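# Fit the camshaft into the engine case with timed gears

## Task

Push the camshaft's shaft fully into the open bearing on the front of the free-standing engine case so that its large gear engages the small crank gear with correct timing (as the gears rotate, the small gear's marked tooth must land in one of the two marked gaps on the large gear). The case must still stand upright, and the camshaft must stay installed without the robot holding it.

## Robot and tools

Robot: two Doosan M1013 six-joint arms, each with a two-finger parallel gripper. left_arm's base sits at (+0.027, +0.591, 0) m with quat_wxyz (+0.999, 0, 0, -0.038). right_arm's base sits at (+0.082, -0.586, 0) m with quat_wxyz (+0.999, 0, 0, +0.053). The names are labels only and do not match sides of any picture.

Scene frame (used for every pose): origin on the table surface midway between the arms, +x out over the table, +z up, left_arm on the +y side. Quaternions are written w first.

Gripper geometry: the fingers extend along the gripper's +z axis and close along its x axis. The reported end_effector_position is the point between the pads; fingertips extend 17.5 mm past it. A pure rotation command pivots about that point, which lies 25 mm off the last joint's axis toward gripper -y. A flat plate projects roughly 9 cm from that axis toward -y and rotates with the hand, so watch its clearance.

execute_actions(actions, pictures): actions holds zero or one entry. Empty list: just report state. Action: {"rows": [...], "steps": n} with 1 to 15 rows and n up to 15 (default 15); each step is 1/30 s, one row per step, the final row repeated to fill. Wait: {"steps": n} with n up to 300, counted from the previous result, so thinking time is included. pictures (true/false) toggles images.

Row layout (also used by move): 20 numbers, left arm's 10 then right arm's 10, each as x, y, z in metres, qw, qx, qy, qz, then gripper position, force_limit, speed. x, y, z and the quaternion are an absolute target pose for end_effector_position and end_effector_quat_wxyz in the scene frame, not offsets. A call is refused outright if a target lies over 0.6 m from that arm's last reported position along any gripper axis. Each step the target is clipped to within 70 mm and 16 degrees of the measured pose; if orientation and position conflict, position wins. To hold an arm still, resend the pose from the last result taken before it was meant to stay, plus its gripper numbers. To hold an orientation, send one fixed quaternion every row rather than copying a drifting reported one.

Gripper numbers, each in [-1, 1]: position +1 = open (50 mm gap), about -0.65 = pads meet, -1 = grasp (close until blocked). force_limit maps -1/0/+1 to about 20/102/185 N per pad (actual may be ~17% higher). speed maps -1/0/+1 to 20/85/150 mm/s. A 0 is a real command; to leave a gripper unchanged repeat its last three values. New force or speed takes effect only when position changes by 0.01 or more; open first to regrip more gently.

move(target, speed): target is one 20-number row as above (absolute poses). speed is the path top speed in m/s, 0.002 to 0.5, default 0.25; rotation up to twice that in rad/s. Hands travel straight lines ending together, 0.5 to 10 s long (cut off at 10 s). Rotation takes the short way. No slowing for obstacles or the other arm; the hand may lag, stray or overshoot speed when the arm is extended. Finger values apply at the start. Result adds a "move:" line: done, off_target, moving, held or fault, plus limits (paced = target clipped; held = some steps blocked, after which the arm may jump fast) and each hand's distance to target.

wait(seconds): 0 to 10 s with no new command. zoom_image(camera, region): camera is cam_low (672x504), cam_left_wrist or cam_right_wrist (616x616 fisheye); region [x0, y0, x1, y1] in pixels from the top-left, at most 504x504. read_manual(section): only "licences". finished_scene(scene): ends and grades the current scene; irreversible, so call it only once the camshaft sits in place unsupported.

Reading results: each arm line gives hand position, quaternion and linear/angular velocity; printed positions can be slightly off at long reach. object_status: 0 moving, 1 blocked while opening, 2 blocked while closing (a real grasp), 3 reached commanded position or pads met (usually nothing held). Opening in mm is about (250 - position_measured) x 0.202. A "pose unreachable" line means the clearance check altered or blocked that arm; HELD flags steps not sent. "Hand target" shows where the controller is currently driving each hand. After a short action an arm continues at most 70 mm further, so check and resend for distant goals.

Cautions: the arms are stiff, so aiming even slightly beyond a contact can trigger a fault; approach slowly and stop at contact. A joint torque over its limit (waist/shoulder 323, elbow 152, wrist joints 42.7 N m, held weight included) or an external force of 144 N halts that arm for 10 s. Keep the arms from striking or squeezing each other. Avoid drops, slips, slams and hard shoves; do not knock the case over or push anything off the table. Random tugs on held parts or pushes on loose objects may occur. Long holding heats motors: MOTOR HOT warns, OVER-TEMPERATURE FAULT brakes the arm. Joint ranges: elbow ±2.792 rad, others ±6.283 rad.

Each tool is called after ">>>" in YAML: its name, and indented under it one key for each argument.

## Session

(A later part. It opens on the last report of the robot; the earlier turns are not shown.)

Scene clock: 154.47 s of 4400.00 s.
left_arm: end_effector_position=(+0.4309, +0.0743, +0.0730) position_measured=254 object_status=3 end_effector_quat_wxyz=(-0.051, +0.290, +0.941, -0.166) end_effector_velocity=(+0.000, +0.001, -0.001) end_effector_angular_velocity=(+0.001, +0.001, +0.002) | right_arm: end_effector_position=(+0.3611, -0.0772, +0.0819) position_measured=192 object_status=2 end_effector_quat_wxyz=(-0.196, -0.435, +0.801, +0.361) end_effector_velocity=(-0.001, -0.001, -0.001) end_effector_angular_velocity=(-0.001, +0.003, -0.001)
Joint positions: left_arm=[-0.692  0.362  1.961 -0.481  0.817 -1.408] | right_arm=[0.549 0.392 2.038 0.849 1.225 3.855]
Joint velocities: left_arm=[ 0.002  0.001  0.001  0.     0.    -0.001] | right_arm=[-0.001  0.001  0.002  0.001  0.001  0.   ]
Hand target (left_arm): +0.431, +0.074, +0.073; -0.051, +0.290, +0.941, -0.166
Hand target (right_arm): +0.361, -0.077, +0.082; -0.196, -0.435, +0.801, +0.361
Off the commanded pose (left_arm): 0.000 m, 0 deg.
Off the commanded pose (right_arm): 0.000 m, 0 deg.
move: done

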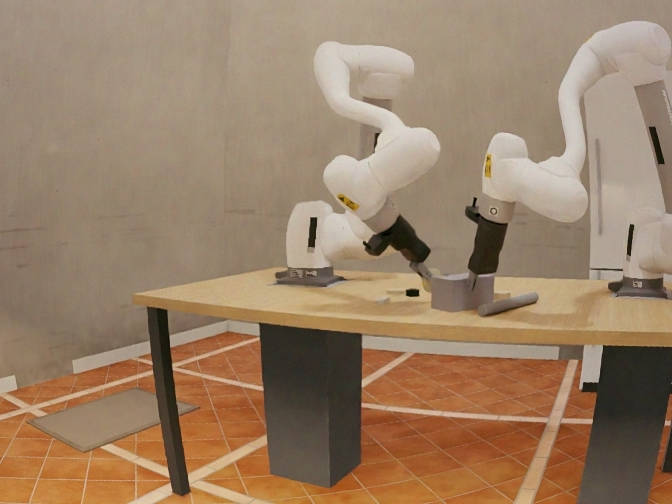

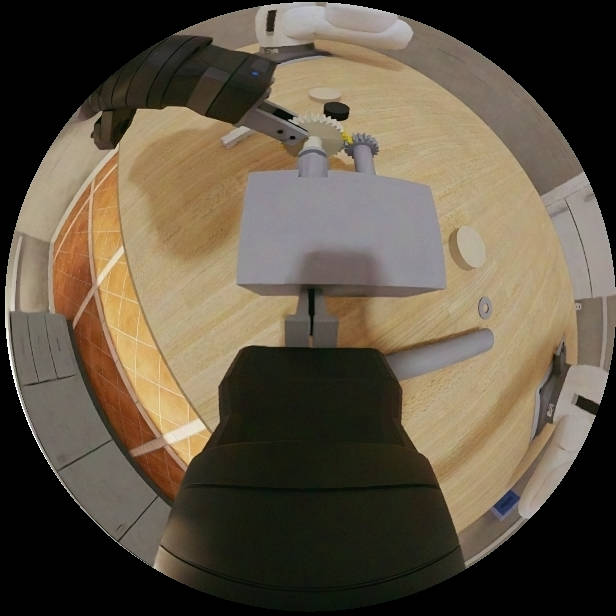

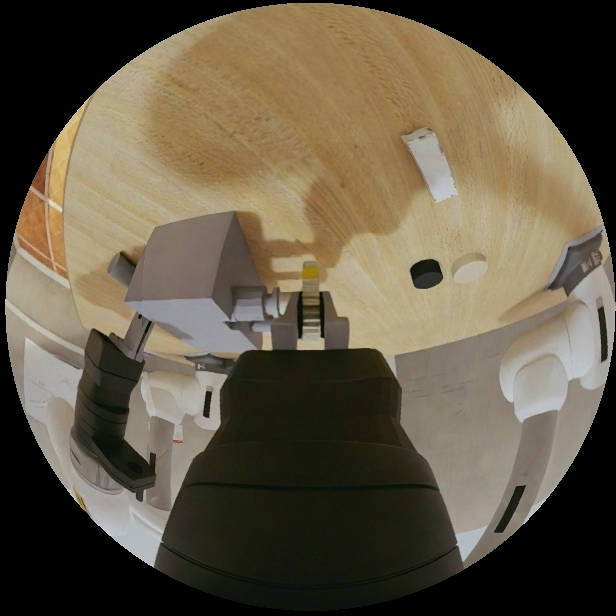

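>>> move:
  target: [0.4308,0.0742,0.073,-0.0513,0.2905,0.941,-0.166,-1,0,1,0.3600,-0.0789,0.0819,0.1961,0.4352,-0.8014,-0.361,-1,-0.9,-1]
  speed: 0.008

>>> move:
  target: [0.4308,0.0742,0.073,-0.0513,0.2905,0.941,-0.166,-1,0,1,0.3597,-0.0787,0.0826,0.1902,0.4375,-0.8061,-0.3505,-1,-0.9,-1]
  speed: 0.015

>>> move:
  target: [0.4308,0.0742,0.073,-0.0513,0.2905,0.941,-0.166,-1,0,1,0.3609,-0.0771,0.0826,0.1902,0.4375,-0.8061,-0.3505,-1,-0.9,-1]
  speed: 0.003

>>> zoom_image:
  camera: "cam_right_wrist"
  region: [190,270,290,340]

>>> zoom_image:
  camera: "cam_left_wrist"
  region: [325,115,375,165]

Scene clock: 160.77 s of 4400.00 s.
left_arm: end_effector_position=(+0.4307, +0.0741, +0.0730) position_measured=254 object_status=3 end_effector_quat_wxyz=(-0.051, +0.291, +0.941, -0.166) end_effector_velocity=(-0.000, +0.000, +0.000) end_effector_angular_velocity=(+0.001, -0.000, +0.001) | right_arm: end_effector_position=(+0.3601, -0.0788, +0.0819) position_measured=192 object_status=2 end_effector_quat_wxyz=(-0.196, -0.435, +0.801, +0.361) end_effector_velocity=(-0.000, -0.001, +0.000) end_effector_angular_velocity=(-0.000, +0.000, -0.000)
Joint positions: left_arm=[-0.693  0.363  1.961 -0.481  0.817 -1.408] | right_arm=[0.548 0.39  2.042 0.849 1.224 3.853]
Joint velocities: left_arm=[ 0.    -0.001  0.     0.001  0.    -0.002] | right_arm=[-0.001 -0.001  0.001 -0.001  0.001 -0.   ]
Hand target (left_arm): +0.431, +0.074, +0.073; -0.051, +0.290, +0.941, -0.166
Hand target (right_arm): +0.360, -0.079, +0.082; -0.196, -0.435, +0.801, +0.361
Off the commanded pose (left_arm): 0.000 m, 0 deg.
Off the commanded pose (right_arm): 0.000 m, 0 deg.
After step 90, 2.60 s passed at rest.
move: done

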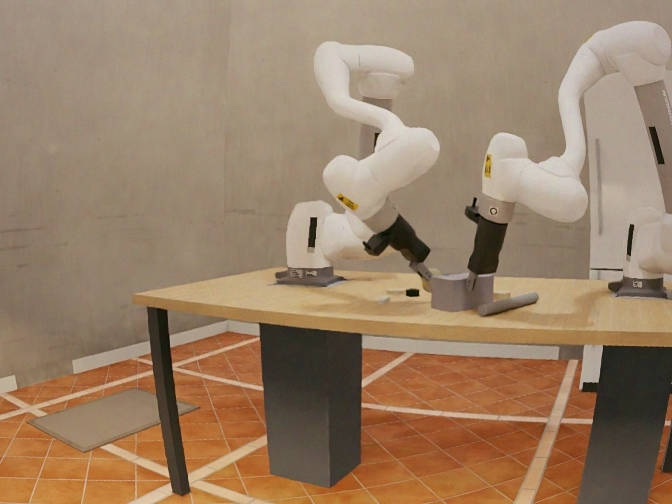

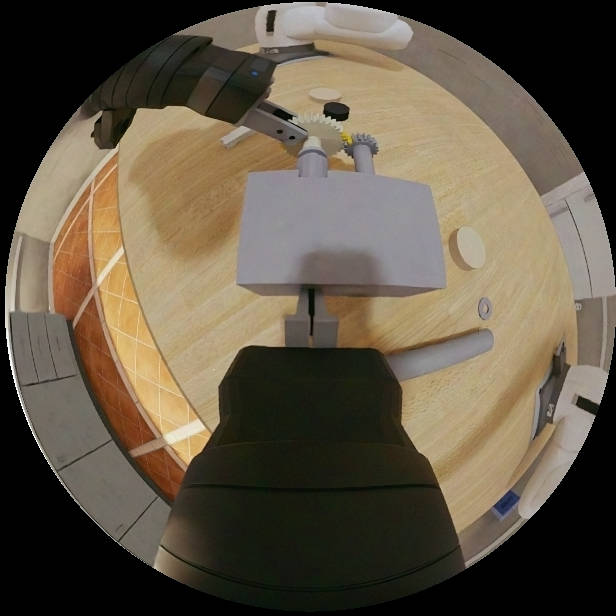

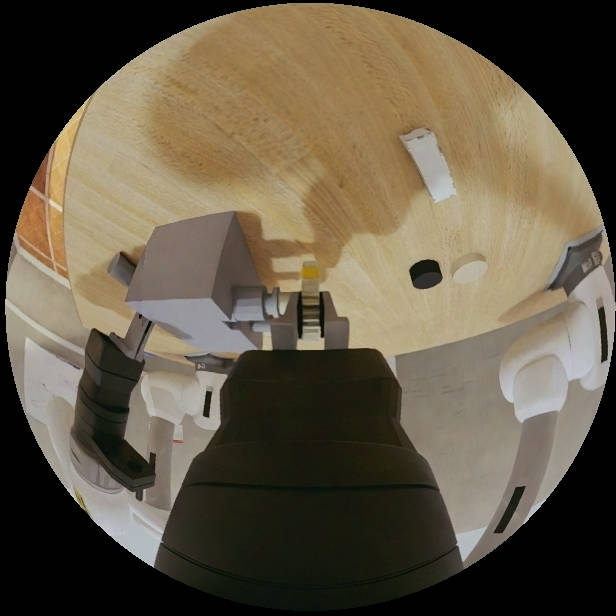

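Scene clock: 161.87 s of 4400.00 s.
left_arm: end_effector_position=(+0.4308, +0.0742, +0.0730) position_measured=254 object_status=3 end_effector_quat_wxyz=(-0.051, +0.291, +0.941, -0.166) end_effector_velocity=(-0.001, +0.000, -0.001) end_effector_angular_velocity=(+0.001, +0.001, -0.000) | right_arm: end_effector_position=(+0.3597, -0.0787, +0.0826) position_measured=192 object_status=2 end_effector_quat_wxyz=(-0.190, -0.437, +0.806, +0.350) end_effector_velocity=(-0.000, +0.000, +0.000) end_effector_angular_velocity=(+0.000, -0.002, +0.000)
Joint positions: left_arm=[-0.692  0.363  1.961 -0.481  0.817 -1.408] | right_arm=[0.557 0.379 2.043 0.834 1.206 3.872]
Joint velocities: left_arm=[-0.     0.001  0.001  0.001  0.    -0.   ] | right_arm=[ 0.001 -0.001  0.    -0.    -0.001  0.   ]
Hand target (left_arm): +0.431, +0.074, +0.073; -0.051, +0.290, +0.941, -0.166
Hand target (right_arm): +0.360, -0.079, +0.083; -0.190, -0.437, +0.806, +0.350
Off the commanded pose (left_arm): 0.000 m, 0 deg.
Off the commanded pose (right_arm): 0.000 m, 0 deg.
move: done

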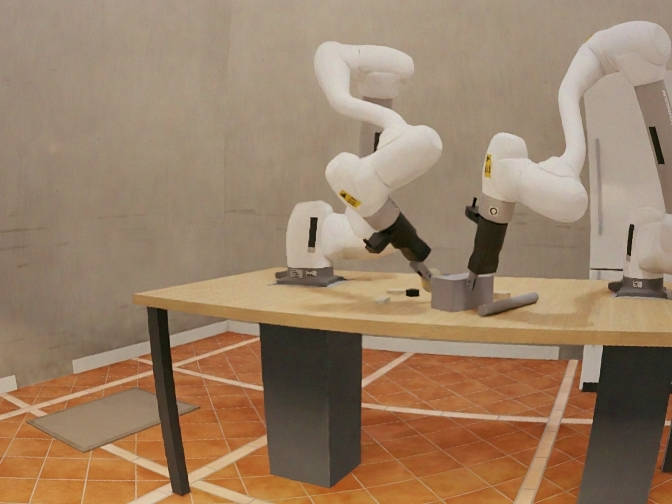

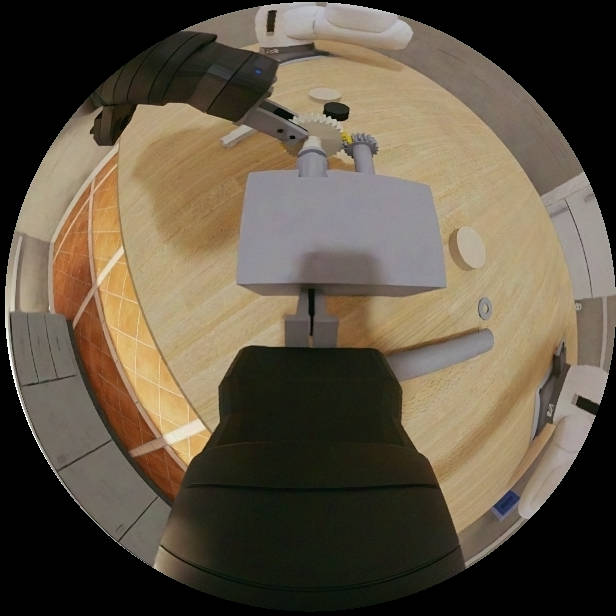

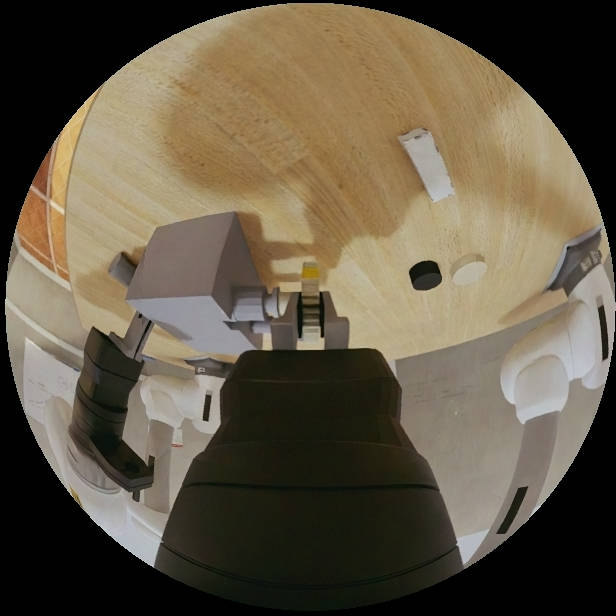

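Scene clock: 162.73 s of 4400.00 s.
left_arm: end_effector_position=(+0.4308, +0.0742, +0.0730) position_measured=254 object_status=3 end_effector_quat_wxyz=(-0.051, +0.291, +0.941, -0.166) end_effector_velocity=(+0.000, -0.001, -0.000) end_effector_angular_velocity=(+0.000, +0.000, +0.000) | right_arm: end_effector_position=(+0.3609, -0.0771, +0.0826) position_measured=192 object_status=2 end_effector_quat_wxyz=(-0.190, -0.437, +0.806, +0.350) end_effector_velocity=(+0.001, +0.001, +0.001) end_effector_angular_velocity=(+0.001, -0.002, -0.000)
Joint positions: left_arm=[-0.692  0.363  1.961 -0.481  0.817 -1.408] | right_arm=[0.558 0.381 2.039 0.834 1.207 3.874]
Joint velocities: left_arm=[-0.001  0.001 -0.001 -0.     0.    -0.001] | right_arm=[ 0.    -0.001 -0.001  0.    -0.001  0.   ]
Hand target (left_arm): +0.431, +0.074, +0.073; -0.051, +0.290, +0.941, -0.166
Hand target (right_arm): +0.361, -0.077, +0.083; -0.190, -0.437, +0.806, +0.350
Off the commanded pose (left_arm): 0.000 m, 0 deg.
Off the commanded pose (right_arm): 0.000 m, 0 deg.
move: done

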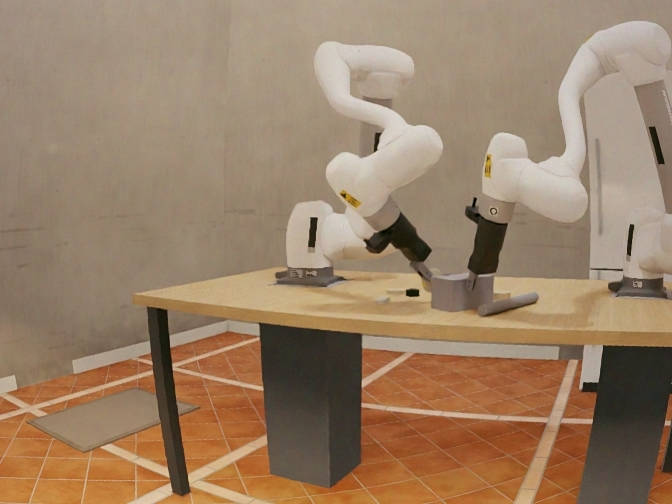

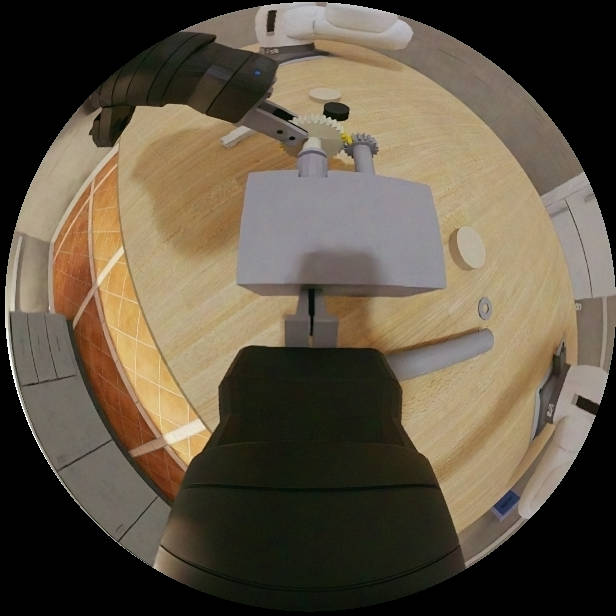

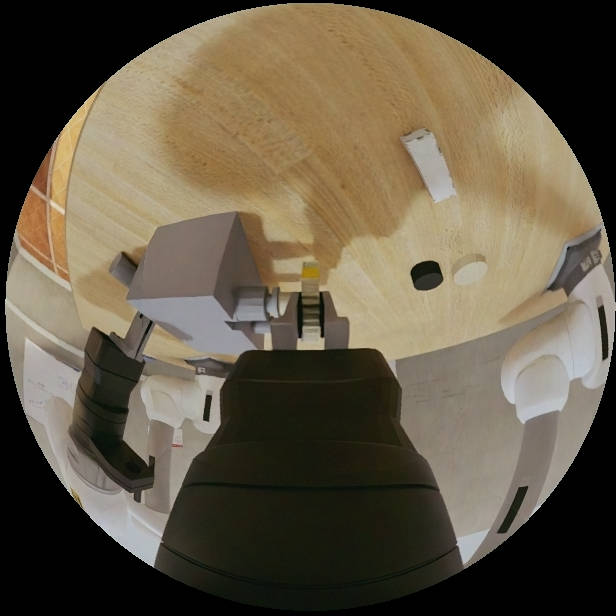

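Region (190, 270, 290, 340) of cam_right_wrist's 616x616 image, scaled by 5.040, with more detail than that image has; it fills the top 353 rows of this view, and the rest is white.

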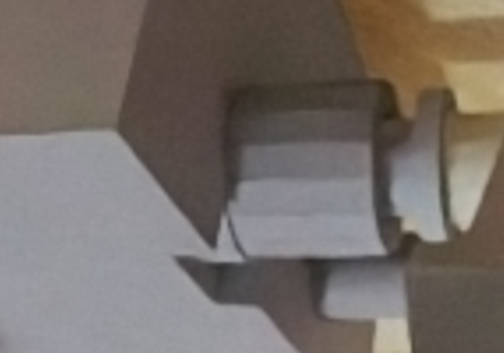

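Region (325, 115, 375, 165) of cam_left_wrist's 616x616 image, scaled by 10.080, with more detail than that image has.

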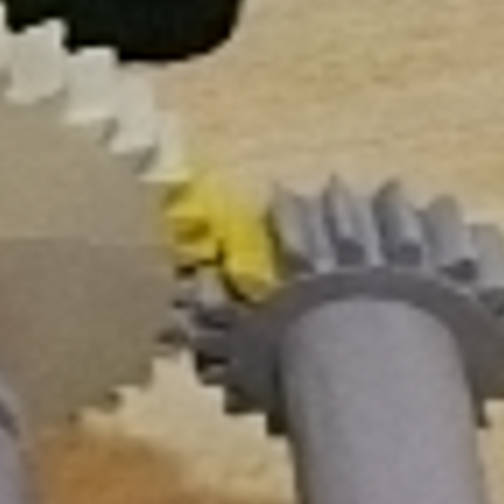

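Sliding now; ~6 mm left.

>>> move:
  target: [0.4308,0.0742,0.073,-0.0513,0.2905,0.941,-0.166,-1,0,1,0.3629,-0.0742,0.0826,0.1902,0.4375,-0.8061,-0.3505,-1,-0.9,-1]
  speed: 0.004

>>> zoom_image:
  camera: "cam_right_wrist"
  region: [190,270,290,340]

Scene clock: 167.43 s of 4400.00 s.
left_arm: end_effector_position=(+0.4308, +0.0742, +0.0730) position_measured=254 object_status=3 end_effector_quat_wxyz=(-0.051, +0.290, +0.941, -0.166) end_effector_velocity=(-0.000, -0.000, -0.001) end_effector_angular_velocity=(+0.001, +0.001, +0.000) | right_arm: end_effector_position=(+0.3629, -0.0742, +0.0826) position_measured=192 object_status=2 end_effector_quat_wxyz=(-0.190, -0.437, +0.806, +0.350) end_effector_velocity=(-0.000, -0.000, +0.000) end_effector_angular_velocity=(+0.000, -0.000, +0.000)
Joint positions: left_arm=[-0.692  0.363  1.961 -0.481  0.817 -1.408] | right_arm=[0.56  0.386 2.032 0.834 1.208 3.877]
Joint velocities: left_arm=[-0.     0.002 -0.    -0.    -0.    -0.001] | right_arm=[ 0.    -0.001  0.     0.     0.    -0.   ]
Hand target (left_arm): +0.431, +0.074, +0.073; -0.051, +0.290, +0.941, -0.166
Hand target (right_arm): +0.363, -0.074, +0.083; -0.190, -0.437, +0.806, +0.350
Off the commanded pose (left_arm): 0.000 m, 0 deg.
Off the commanded pose (right_arm): 0.000 m, 0 deg.
After step 90, 0.60 s passed at rest.
move: done

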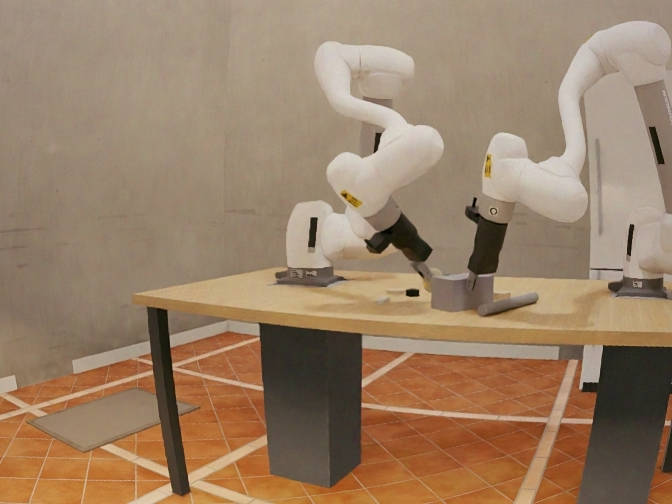

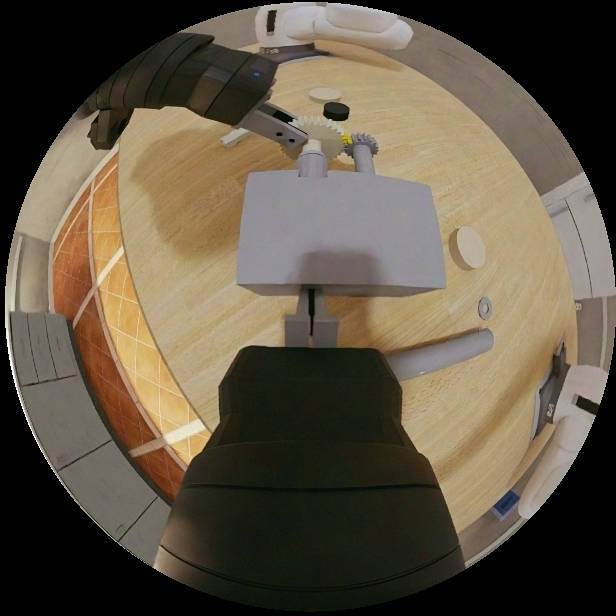

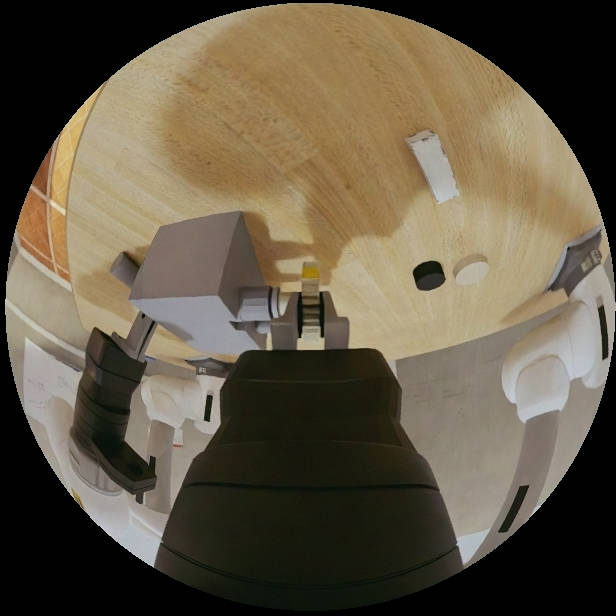

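Region (190, 270, 290, 340) of cam_right_wrist's 616x616 image, scaled by 5.040, with more detail than that image has; it fills the top 353 rows of this view, and the rest is white.

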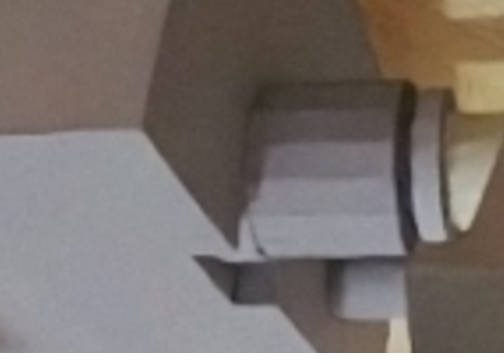

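>>> move:
  target: [0.4308,0.0742,0.073,-0.0513,0.2905,0.941,-0.166,-1,0,1,0.3646,-0.0717,0.0826,0.1902,0.4375,-0.8061,-0.3505,-1,-0.9,-1]
  speed: 0.004

>>> zoom_image:
  camera: "cam_right_wrist"
  region: [190,270,290,340]

>>> move:
  target: [0.4308,0.0742,0.073,-0.0513,0.2905,0.941,-0.166,-1,0,1,0.3646,-0.0717,0.0826,0.1902,0.4375,-0.8061,-0.3505,0.1,-0.9,-0.5]

>>> zoom_image:
  camera: "cam_left_wrist"
  region: [325,115,375,165]

Scene clock: 172.10 s of 4400.00 s.
left_arm: end_effector_position=(+0.4308, +0.0742, +0.0730) position_measured=254 object_status=3 end_effector_quat_wxyz=(-0.051, +0.290, +0.941, -0.166) end_effector_velocity=(-0.000, +0.000, -0.001) end_effector_angular_velocity=(+0.000, +0.001, -0.001) | right_arm: end_effector_position=(+0.3645, -0.0717, +0.0826) position_measured=192 object_status=2 end_effector_quat_wxyz=(-0.190, -0.437, +0.806, +0.350) end_effector_velocity=(-0.000, +0.000, -0.001) end_effector_angular_velocity=(-0.001, +0.001, +0.000)
Joint positions: left_arm=[-0.692  0.363  1.961 -0.481  0.817 -1.408] | right_arm=[0.561 0.389 2.026 0.834 1.209 3.879]
Joint velocities: left_arm=[-0.     0.     0.001 -0.     0.     0.001] | right_arm=[ 0.     0.002 -0.    -0.     0.    -0.   ]
Hand target (left_arm): +0.431, +0.074, +0.073; -0.051, +0.290, +0.941, -0.166
Hand target (right_arm): +0.365, -0.072, +0.083; -0.190, -0.437, +0.806, +0.350
Off the commanded pose (left_arm): 0.000 m, 0 deg.
Off the commanded pose (right_arm): 0.000 m, 0 deg.
After step 90, 0.70 s passed at rest.
move: done

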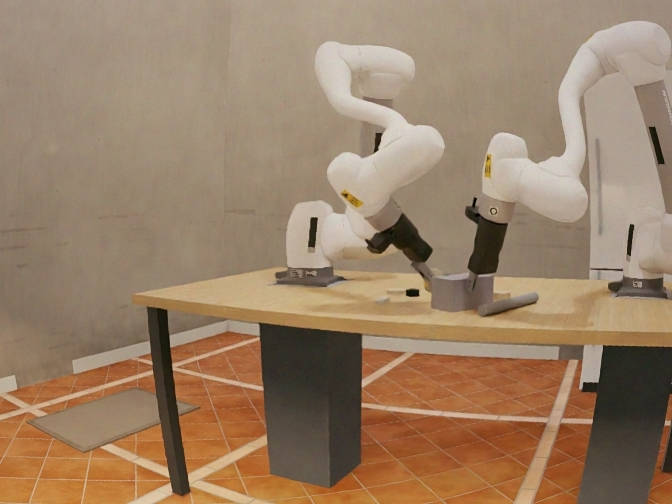

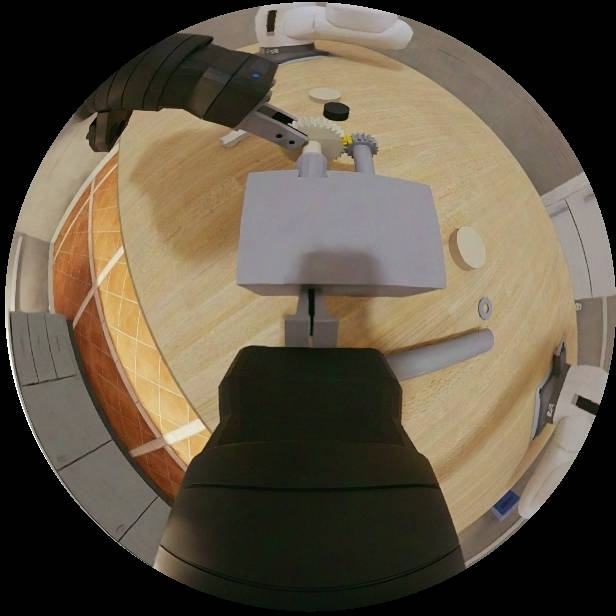

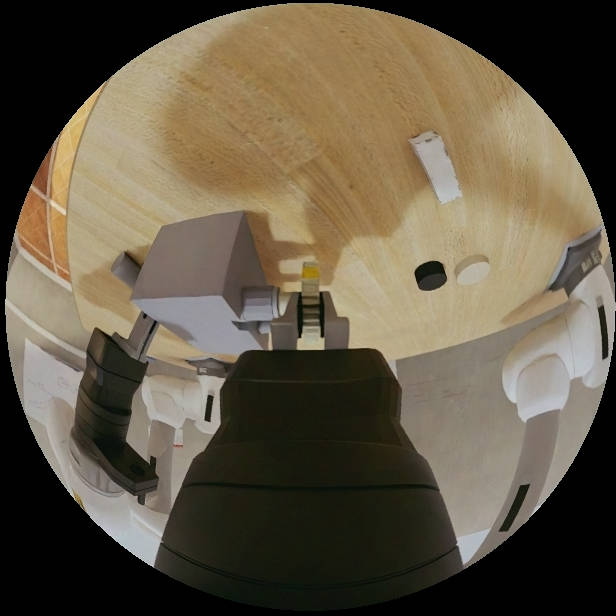

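Region (190, 270, 290, 340) of cam_right_wrist's 616x616 image, scaled by 5.040, with more detail than that image has; it fills the top 353 rows of this view, and the rest is white.

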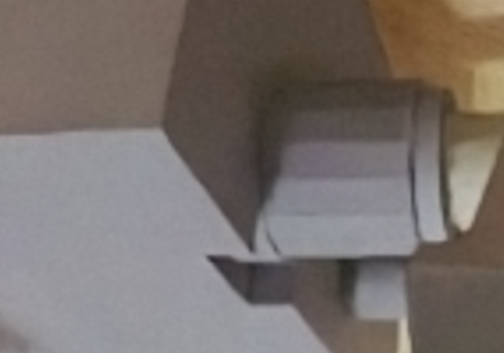

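Scene clock: 172.80 s of 4400.00 s.
left_arm: end_effector_position=(+0.4308, +0.0742, +0.0730) position_measured=254 object_status=3 end_effector_quat_wxyz=(-0.051, +0.291, +0.941, -0.166) end_effector_velocity=(-0.000, +0.000, +0.000) end_effector_angular_velocity=(-0.000, -0.000, -0.001) | right_arm: end_effector_position=(+0.3646, -0.0717, +0.0826) position_measured=138 object_status=3 end_effector_quat_wxyz=(-0.190, -0.437, +0.806, +0.350) end_effector_velocity=(+0.000, +0.000, -0.000) end_effector_angular_velocity=(-0.000, +0.001, +0.001)
Joint positions: left_arm=[-0.693  0.363  1.961 -0.481  0.817 -1.408] | right_arm=[0.561 0.389 2.026 0.834 1.209 3.879]
Joint velocities: left_arm=[ 0.    -0.     0.    -0.     0.     0.001] | right_arm=[ 0.     0.002 -0.001 -0.     0.001 -0.   ]
Hand target (left_arm): +0.431, +0.074, +0.073; -0.051, +0.290, +0.941, -0.166
Hand target (right_arm): +0.365, -0.072, +0.083; -0.190, -0.437, +0.806, +0.350
Off the commanded pose (left_arm): 0.000 m, 0 deg.
Off the commanded pose (right_arm): 0.000 m, 0 deg.
move: done

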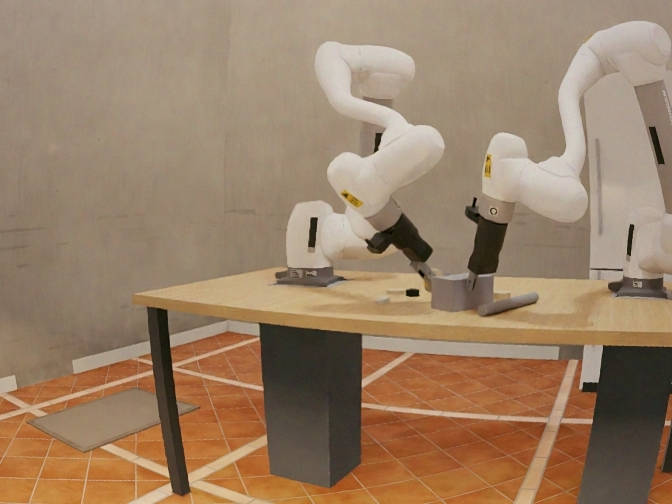

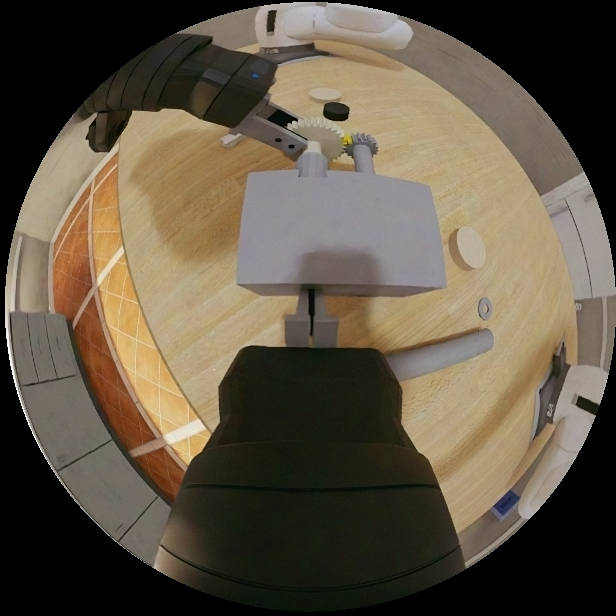

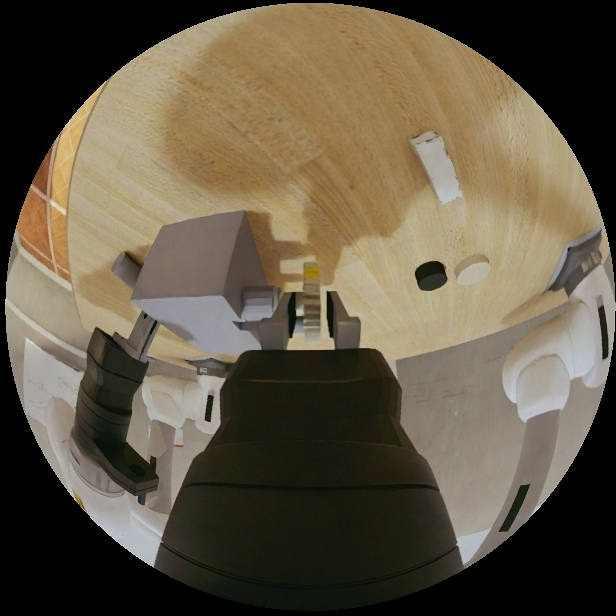

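Region (325, 115, 375, 165) of cam_left_wrist's 616x616 image, scaled by 10.080, with more detail than that image has.

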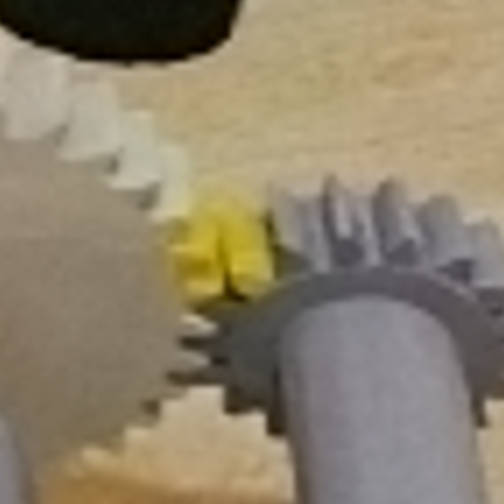

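Seated and in time. Withdraw.

>>> move:
  target: [0.445,0.095,0.095,-0.0513,0.2905,0.941,-0.166,-1,0,1,0.389,-0.0881,0.110,0.1902,0.4375,-0.8061,-0.3505,0.1,-0.9,-0.5]
  speed: 0.06

>>> zoom_image:
  camera: "cam_right_wrist"
  region: [230,250,350,350]

Scene clock: 175.73 s of 4400.00 s.
left_arm: end_effector_position=(+0.4450, +0.0950, +0.0950) position_measured=254 object_status=3 end_effector_quat_wxyz=(-0.051, +0.291, +0.941, -0.166) end_effector_velocity=(-0.001, +0.000, -0.000) end_effector_angular_velocity=(+0.000, +0.000, -0.001) | right_arm: end_effector_position=(+0.3890, -0.0881, +0.1100) position_measured=138 object_status=3 end_effector_quat_wxyz=(-0.190, -0.437, +0.806, +0.350) end_effector_velocity=(+0.001, -0.000, -0.000) end_effector_angular_velocity=(+0.000, -0.001, -0.001)
Joint positions: left_arm=[-0.653  0.334  1.951 -0.462  0.865 -1.396] | right_arm=[0.516 0.363 1.996 0.794 1.27  3.9  ]
Joint velocities: left_arm=[-0.    -0.     0.001  0.     0.     0.001] | right_arm=[-0.001  0.    -0.001  0.    -0.     0.   ]
Hand target (left_arm): +0.445, +0.095, +0.095; -0.051, +0.291, +0.941, -0.166
Hand target (right_arm): +0.389, -0.088, +0.110; -0.190, -0.437, +0.806, +0.350
Off the commanded pose (left_arm): 0.000 m, 0 deg.
Off the commanded pose (right_arm): 0.000 m, 0 deg.
move: done

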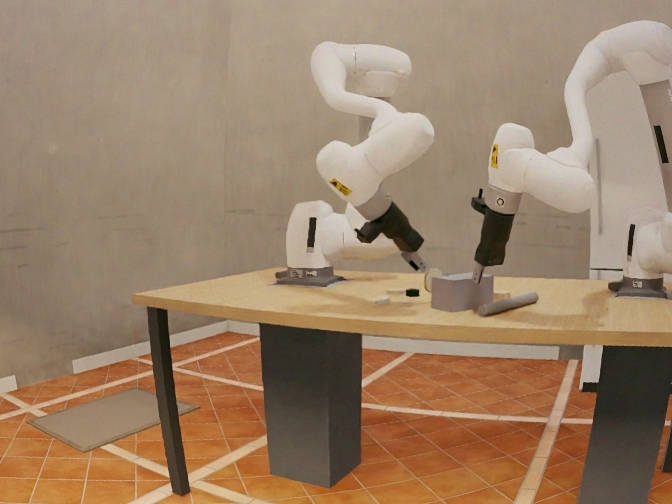

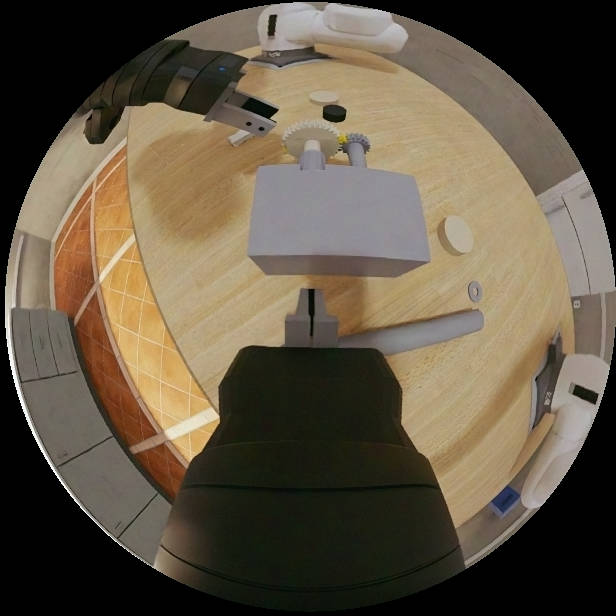

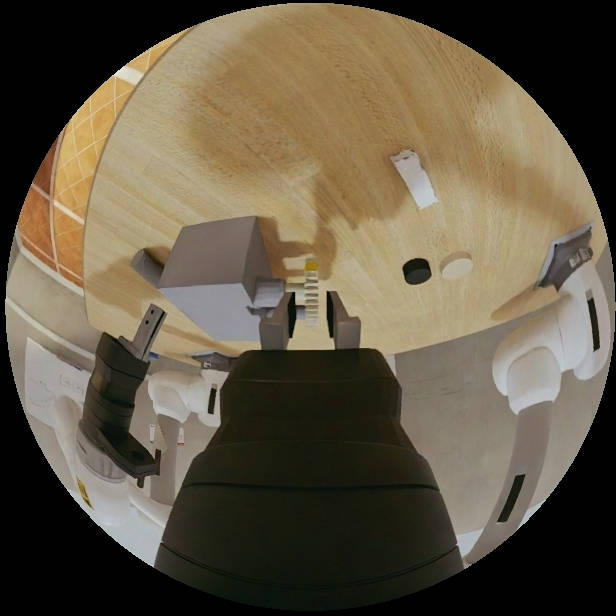

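Region (230, 250, 350, 350) of cam_right_wrist's 616x616 image, scaled by 4.200, with more detail than that image has.

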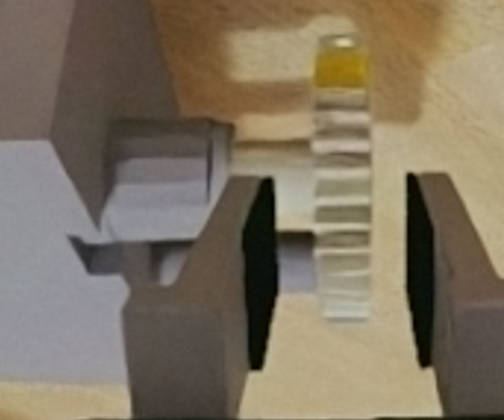

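>>> finished_scene:
  scene: 2

The scene is finished: the task was done.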